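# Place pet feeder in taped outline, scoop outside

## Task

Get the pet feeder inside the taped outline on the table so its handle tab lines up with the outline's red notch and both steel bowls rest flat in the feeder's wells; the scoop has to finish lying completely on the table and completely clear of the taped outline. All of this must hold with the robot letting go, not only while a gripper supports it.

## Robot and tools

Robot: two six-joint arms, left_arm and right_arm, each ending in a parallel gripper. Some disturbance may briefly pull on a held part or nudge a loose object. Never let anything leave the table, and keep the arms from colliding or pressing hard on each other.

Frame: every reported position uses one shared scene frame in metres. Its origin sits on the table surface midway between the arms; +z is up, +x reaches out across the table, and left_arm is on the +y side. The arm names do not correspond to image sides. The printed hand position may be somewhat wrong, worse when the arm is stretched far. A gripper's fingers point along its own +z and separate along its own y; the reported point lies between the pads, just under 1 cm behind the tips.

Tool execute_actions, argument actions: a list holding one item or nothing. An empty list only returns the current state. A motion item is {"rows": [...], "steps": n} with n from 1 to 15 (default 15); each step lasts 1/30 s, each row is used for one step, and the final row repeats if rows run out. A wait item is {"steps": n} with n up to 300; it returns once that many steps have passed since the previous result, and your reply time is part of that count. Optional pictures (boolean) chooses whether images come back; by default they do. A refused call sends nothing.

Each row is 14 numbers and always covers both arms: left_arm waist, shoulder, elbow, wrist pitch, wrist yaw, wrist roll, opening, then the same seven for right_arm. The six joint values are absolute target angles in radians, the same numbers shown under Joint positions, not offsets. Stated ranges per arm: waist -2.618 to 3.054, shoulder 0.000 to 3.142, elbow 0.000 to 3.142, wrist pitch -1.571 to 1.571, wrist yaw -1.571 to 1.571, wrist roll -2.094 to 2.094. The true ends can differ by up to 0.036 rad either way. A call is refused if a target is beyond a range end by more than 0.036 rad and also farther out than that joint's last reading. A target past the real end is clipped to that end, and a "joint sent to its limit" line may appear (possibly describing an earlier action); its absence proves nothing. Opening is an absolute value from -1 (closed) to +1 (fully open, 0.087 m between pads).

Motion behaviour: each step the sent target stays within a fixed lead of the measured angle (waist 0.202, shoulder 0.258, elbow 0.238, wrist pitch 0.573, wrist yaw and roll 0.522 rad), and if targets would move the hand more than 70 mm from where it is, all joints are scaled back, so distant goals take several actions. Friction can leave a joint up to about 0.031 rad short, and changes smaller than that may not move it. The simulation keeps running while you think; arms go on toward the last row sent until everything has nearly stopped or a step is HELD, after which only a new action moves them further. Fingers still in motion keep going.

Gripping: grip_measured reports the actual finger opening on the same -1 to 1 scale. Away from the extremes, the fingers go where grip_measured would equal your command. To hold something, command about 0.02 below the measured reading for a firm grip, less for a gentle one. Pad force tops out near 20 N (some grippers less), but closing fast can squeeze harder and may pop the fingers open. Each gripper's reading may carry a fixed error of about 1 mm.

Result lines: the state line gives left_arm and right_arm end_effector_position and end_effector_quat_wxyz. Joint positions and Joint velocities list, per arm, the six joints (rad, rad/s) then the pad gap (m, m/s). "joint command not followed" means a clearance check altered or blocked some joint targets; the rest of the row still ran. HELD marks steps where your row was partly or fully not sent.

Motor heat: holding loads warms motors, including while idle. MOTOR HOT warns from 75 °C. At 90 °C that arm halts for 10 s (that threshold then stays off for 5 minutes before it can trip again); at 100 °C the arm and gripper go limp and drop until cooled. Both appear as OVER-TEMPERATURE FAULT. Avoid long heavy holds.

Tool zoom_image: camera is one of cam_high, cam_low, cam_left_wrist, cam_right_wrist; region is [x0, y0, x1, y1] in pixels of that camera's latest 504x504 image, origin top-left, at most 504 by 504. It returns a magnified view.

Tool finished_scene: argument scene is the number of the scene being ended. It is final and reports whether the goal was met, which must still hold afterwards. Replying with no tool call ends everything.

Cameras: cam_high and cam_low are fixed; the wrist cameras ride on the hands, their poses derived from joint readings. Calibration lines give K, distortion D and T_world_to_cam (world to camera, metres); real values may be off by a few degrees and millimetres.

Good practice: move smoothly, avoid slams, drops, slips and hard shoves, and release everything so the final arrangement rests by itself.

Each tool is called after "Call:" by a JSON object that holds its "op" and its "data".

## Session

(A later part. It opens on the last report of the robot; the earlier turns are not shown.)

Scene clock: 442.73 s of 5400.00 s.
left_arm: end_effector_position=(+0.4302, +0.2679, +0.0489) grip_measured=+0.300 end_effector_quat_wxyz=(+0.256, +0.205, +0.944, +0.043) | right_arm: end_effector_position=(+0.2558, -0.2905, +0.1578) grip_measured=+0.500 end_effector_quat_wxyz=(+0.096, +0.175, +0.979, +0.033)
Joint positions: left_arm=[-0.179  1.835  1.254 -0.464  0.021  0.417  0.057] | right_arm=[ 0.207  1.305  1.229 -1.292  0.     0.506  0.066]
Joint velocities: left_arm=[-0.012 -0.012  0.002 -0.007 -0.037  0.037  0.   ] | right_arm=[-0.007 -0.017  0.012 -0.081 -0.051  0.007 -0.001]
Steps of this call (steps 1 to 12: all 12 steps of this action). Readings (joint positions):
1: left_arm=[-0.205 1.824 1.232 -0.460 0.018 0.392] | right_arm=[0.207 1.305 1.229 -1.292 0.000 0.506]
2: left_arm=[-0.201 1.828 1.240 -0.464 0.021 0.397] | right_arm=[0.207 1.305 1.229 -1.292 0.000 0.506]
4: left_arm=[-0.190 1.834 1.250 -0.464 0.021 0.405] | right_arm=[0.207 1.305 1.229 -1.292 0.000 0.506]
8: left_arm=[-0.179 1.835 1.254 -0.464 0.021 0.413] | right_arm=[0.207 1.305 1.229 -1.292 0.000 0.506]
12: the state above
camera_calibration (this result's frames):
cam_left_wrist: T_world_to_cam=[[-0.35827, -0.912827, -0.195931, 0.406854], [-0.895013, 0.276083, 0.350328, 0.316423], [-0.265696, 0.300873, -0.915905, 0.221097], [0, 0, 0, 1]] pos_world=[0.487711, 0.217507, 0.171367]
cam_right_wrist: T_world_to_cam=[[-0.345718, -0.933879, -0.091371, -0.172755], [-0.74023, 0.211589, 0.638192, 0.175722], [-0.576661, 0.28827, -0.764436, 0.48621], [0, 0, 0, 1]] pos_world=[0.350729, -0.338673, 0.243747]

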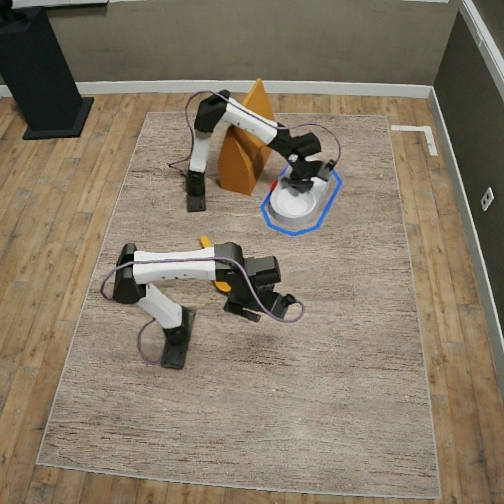

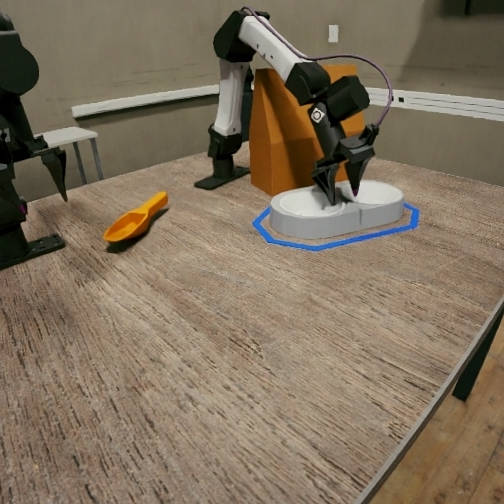

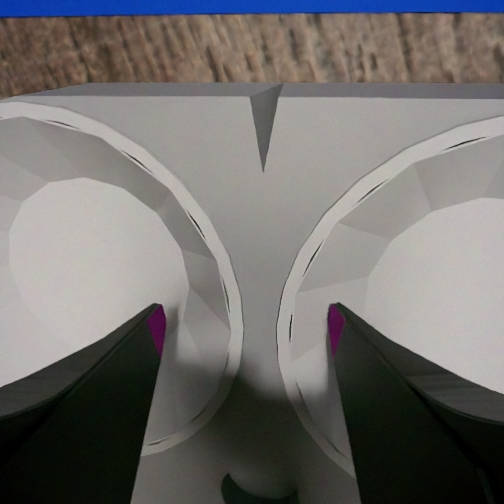

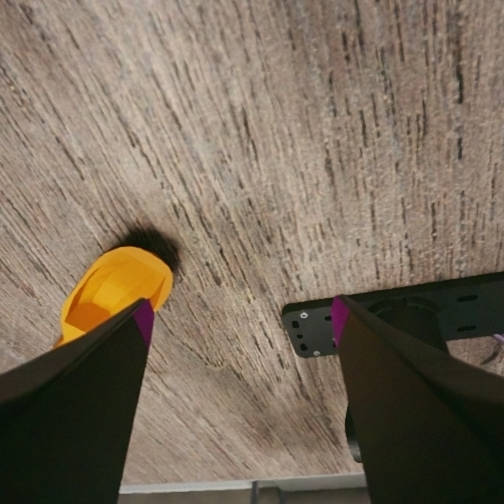

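Call:
{"op": "execute_actions", "data": {"actions": [{"rows": [[-0.185,1.835,1.254,-0.464,0,0.417,0.8,0.20,1.30,1.20,-1.30,0,0.5,0.5]], "steps": 6}], "pictures": false}}

Call:
{"op": "execute_actions", "data": {"actions": [{"rows": [[-0.185,1.829,1.280,-0.49,0,0.417,0.8,0.20,1.30,1.20,-1.30,0,0.5,0.5],[-0.185,1.823,1.300,-0.515,0,0.417,0.8,0.20,1.30,1.20,-1.30,0,0.5,0.5],[-0.185,1.817,1.320,-0.54,0,0.417,0.8,0.20,1.30,1.20,-1.30,0,0.5,0.5],[-0.185,1.811,1.340,-0.565,0,0.417,0.8,0.20,1.30,1.20,-1.30,0,0.5,0.5],[-0.185,1.805,1.360,-0.59,0,0.417,0.8,0.20,1.30,1.20,-1.30,0,0.5,0.5],[-0.185,1.799,1.380,-0.615,0,0.417,0.8,0.20,1.30,1.20,-1.30,0,0.5,0.5],[-0.185,1.793,1.400,-0.64,0,0.417,0.8,0.20,1.30,1.20,-1.30,0,0.5,0.5],[-0.185,1.787,1.420,-0.665,0,0.417,0.8,0.20,1.30,1.20,-1.30,0,0.5,0.5],[-0.185,1.775,1.440,-0.70,0,0.417,0.8,0.20,1.30,1.20,-1.30,0,0.5,0.5],[-0.185,1.760,1.455,-0.735,0,0.417,0.8,0.20,1.30,1.20,-1.30,0,0.5,0.5],[-0.185,1.745,1.470,-0.77,0,0.417,0.8,0.20,1.30,1.20,-1.30,0,0.5,0.5],[-0.185,1.730,1.485,-0.805,0,0.417,0.8,0.20,1.30,1.20,-1.30,0,0.5,0.5],[-0.185,1.715,1.500,-0.84,0,0.417,0.8,0.20,1.30,1.20,-1.30,0,0.5,0.5],[-0.185,1.700,1.515,-0.875,0,0.417,0.8,0.20,1.30,1.20,-1.30,0,0.5,0.5],[-0.185,1.685,1.530,-0.91,0,0.417,0.8,0.20,1.30,1.20,-1.30,0,0.5,0.5]], "steps": 15}], "pictures": false}}

Call:
{"op": "execute_actions", "data": {"actions": [{"steps": 12}]}}

Call:
{"op": "zoom_image", "data": {"camera": "cam_high", "region": [230, 130, 370, 270]}}

Call:
{"op": "zoom_image", "data": {"camera": "cam_low", "region": [230, 130, 440, 270]}}

Scene clock: 452.80 s of 5400.00 s.
left_arm: end_effector_position=(+0.4302, +0.2686, +0.0490) grip_measured=+0.799 end_effector_quat_wxyz=(+0.256, +0.205, +0.944, +0.046) | right_arm: end_effector_position=(+0.2558, -0.2905, +0.1578) grip_measured=+0.500 end_effector_quat_wxyz=(+0.096, +0.175, +0.979, +0.033)
Joint positions: left_arm=[-0.18   1.835  1.254 -0.464  0.016  0.417  0.079] | right_arm=[ 0.207  1.305  1.229 -1.292  0.     0.506  0.066]
Joint velocities: left_arm=[ 0.007 -0.022  0.032  0.022  0.022 -0.051  0.001] | right_arm=[ 0.002 -0.012 -0.007 -0.037 -0.022 -0.022 -0.   ]
Steps of this call (steps 1 to 15: the robot went on to your last target; steps 16 to 90: nothing new was sent; then 6.87 s passed at rest; steps 91 to 96: all 6 steps of this action). Readings (joint positions):
91: left_arm=[-0.180 1.835 1.254 -0.464 0.020 0.417] | right_arm=[0.207 1.305 1.229 -1.292 0.000 0.506]
92: left_arm=[-0.180 1.835 1.254 -0.464 0.018 0.417] | right_arm=[0.207 1.305 1.229 -1.292 0.000 0.506]
94: left_arm=[-0.180 1.835 1.254 -0.464 0.017 0.417] | right_arm=[0.207 1.305 1.229 -1.292 0.000 0.506]
96: the state above

Scene clock: 453.30 s of 5400.00 s.
left_arm: end_effector_position=(+0.4300, +0.2690, +0.1477) grip_measured=+0.800 end_effector_quat_wxyz=(+0.285, +0.203, +0.935, +0.053) | right_arm: end_effector_position=(+0.2558, -0.2905, +0.1578) grip_measured=+0.500 end_effector_quat_wxyz=(+0.096, +0.175, +0.979, +0.033)
Joint positions: left_arm=[-0.18   1.723  1.491 -0.751  0.014  0.417  0.079] | right_arm=[ 0.207  1.305  1.229 -1.292  0.     0.506  0.066]
Joint velocities: left_arm=[-0.007 -0.481  0.422 -0.872 -0.081 -0.022  0.001] | right_arm=[ 0.007  0.007 -0.007  0.022  0.022 -0.066 -0.001]
Steps of this call (steps 1 to 15: all 15 steps of this action). Readings (joint positions):
1: left_arm=[-0.180 1.835 1.254 -0.465 0.015 0.417] | right_arm=[0.207 1.305 1.229 -1.292 0.000 0.506]
2: left_arm=[-0.180 1.835 1.260 -0.473 0.015 0.417] | right_arm=[0.207 1.305 1.229 -1.292 0.000 0.506]
4: left_arm=[-0.180 1.835 1.286 -0.502 0.015 0.417] | right_arm=[0.207 1.305 1.229 -1.292 0.000 0.506]
8: left_arm=[-0.180 1.819 1.368 -0.569 0.014 0.417] | right_arm=[0.207 1.305 1.229 -1.292 0.000 0.506]
15: the state above

Scene clock: 453.70 s of 5400.00 s.
left_arm: end_effector_position=(+0.4056, +0.2692, +0.1644) grip_measured=+0.800 end_effector_quat_wxyz=(+0.262, +0.204, +0.942, +0.048) | right_arm: end_effector_position=(+0.2558, -0.2905, +0.1578) grip_measured=+0.500 end_effector_quat_wxyz=(+0.096, +0.175, +0.979, +0.033)
Joint positions: left_arm=[-0.18   1.676  1.523 -0.879  0.013  0.417  0.079] | right_arm=[ 0.207  1.305  1.229 -1.292  0.     0.506  0.066]
Joint velocities: left_arm=[ 0.017 -0.007 -0.002 -0.051  0.037  0.022  0.   ] | right_arm=[0.017 0.002 0.002 0.007 0.007 0.051 0.   ]
Steps of this call (steps 1 to 12: the robot went on to your last target). Readings (joint positions):
1: left_arm=[-0.180 1.707 1.504 -0.777 0.014 0.417] | right_arm=[0.207 1.305 1.229 -1.292 0.000 0.506]
2: left_arm=[-0.180 1.694 1.513 -0.797 0.014 0.417] | right_arm=[0.207 1.305 1.229 -1.292 0.000 0.506]
4: left_arm=[-0.180 1.678 1.522 -0.823 0.014 0.417] | right_arm=[0.207 1.305 1.229 -1.292 0.000 0.506]
8: left_arm=[-0.180 1.676 1.523 -0.862 0.013 0.417] | right_arm=[0.207 1.305 1.229 -1.292 0.000 0.506]
12: the state above
camera_calibration (this result's frames):
cam_left_wrist: T_world_to_cam=[[-0.353004, -0.912448, -0.206949, 0.42144], [-0.900622, 0.27145, 0.339405, 0.258951], [-0.253513, 0.306194, -0.917593, 0.313897], [0, 0, 0, 1]] pos_world=[0.461563, 0.218136, 0.287357]
cam_right_wrist: T_world_to_cam=[[-0.345718, -0.933879, -0.091371, -0.172755], [-0.74023, 0.211589, 0.638192, 0.175722], [-0.576661, 0.28827, -0.764436, 0.48621], [0, 0, 0, 1]] pos_world=[0.350729, -0.338673, 0.243747]

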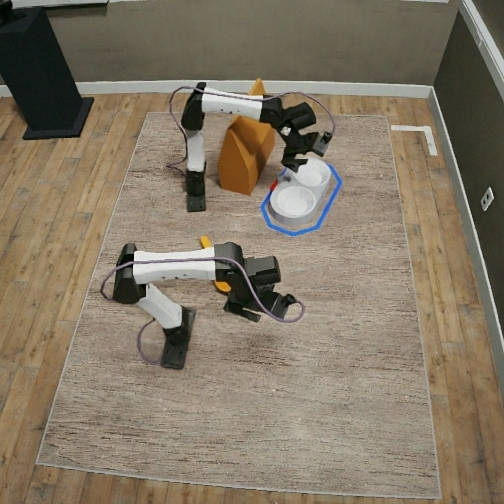

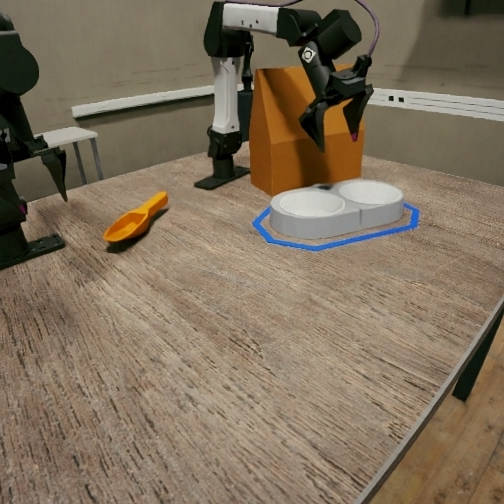

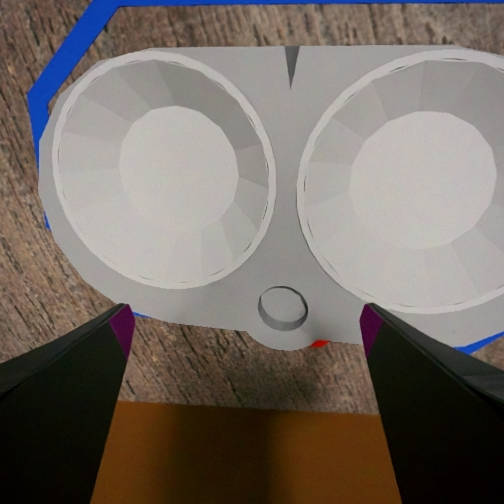

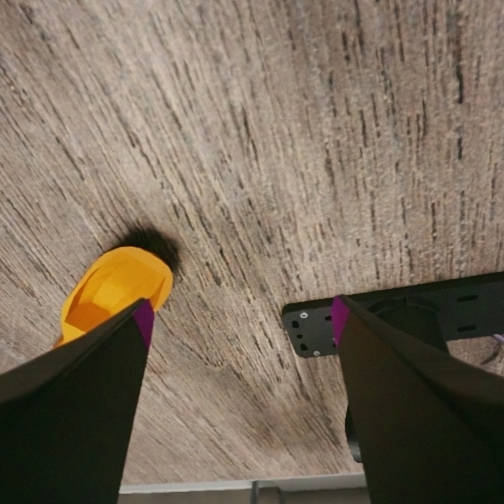

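Region (230, 130, 370, 270) of cam_high's 504x504 image, scaled by 3.600, with more detail than that image has.

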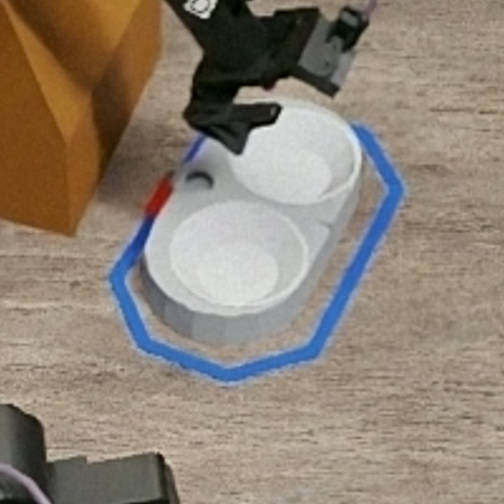

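Region (230, 130, 440, 270) of cam_low's 504x504 image, scaled by 2.400, with more detail than that image has.

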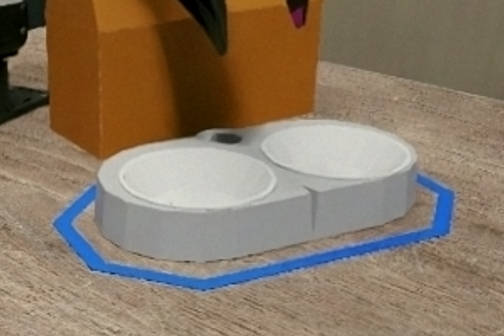

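Call:
{"op": "finished_scene", "data": {"scene": 2}}

The scene is finished: the task was done.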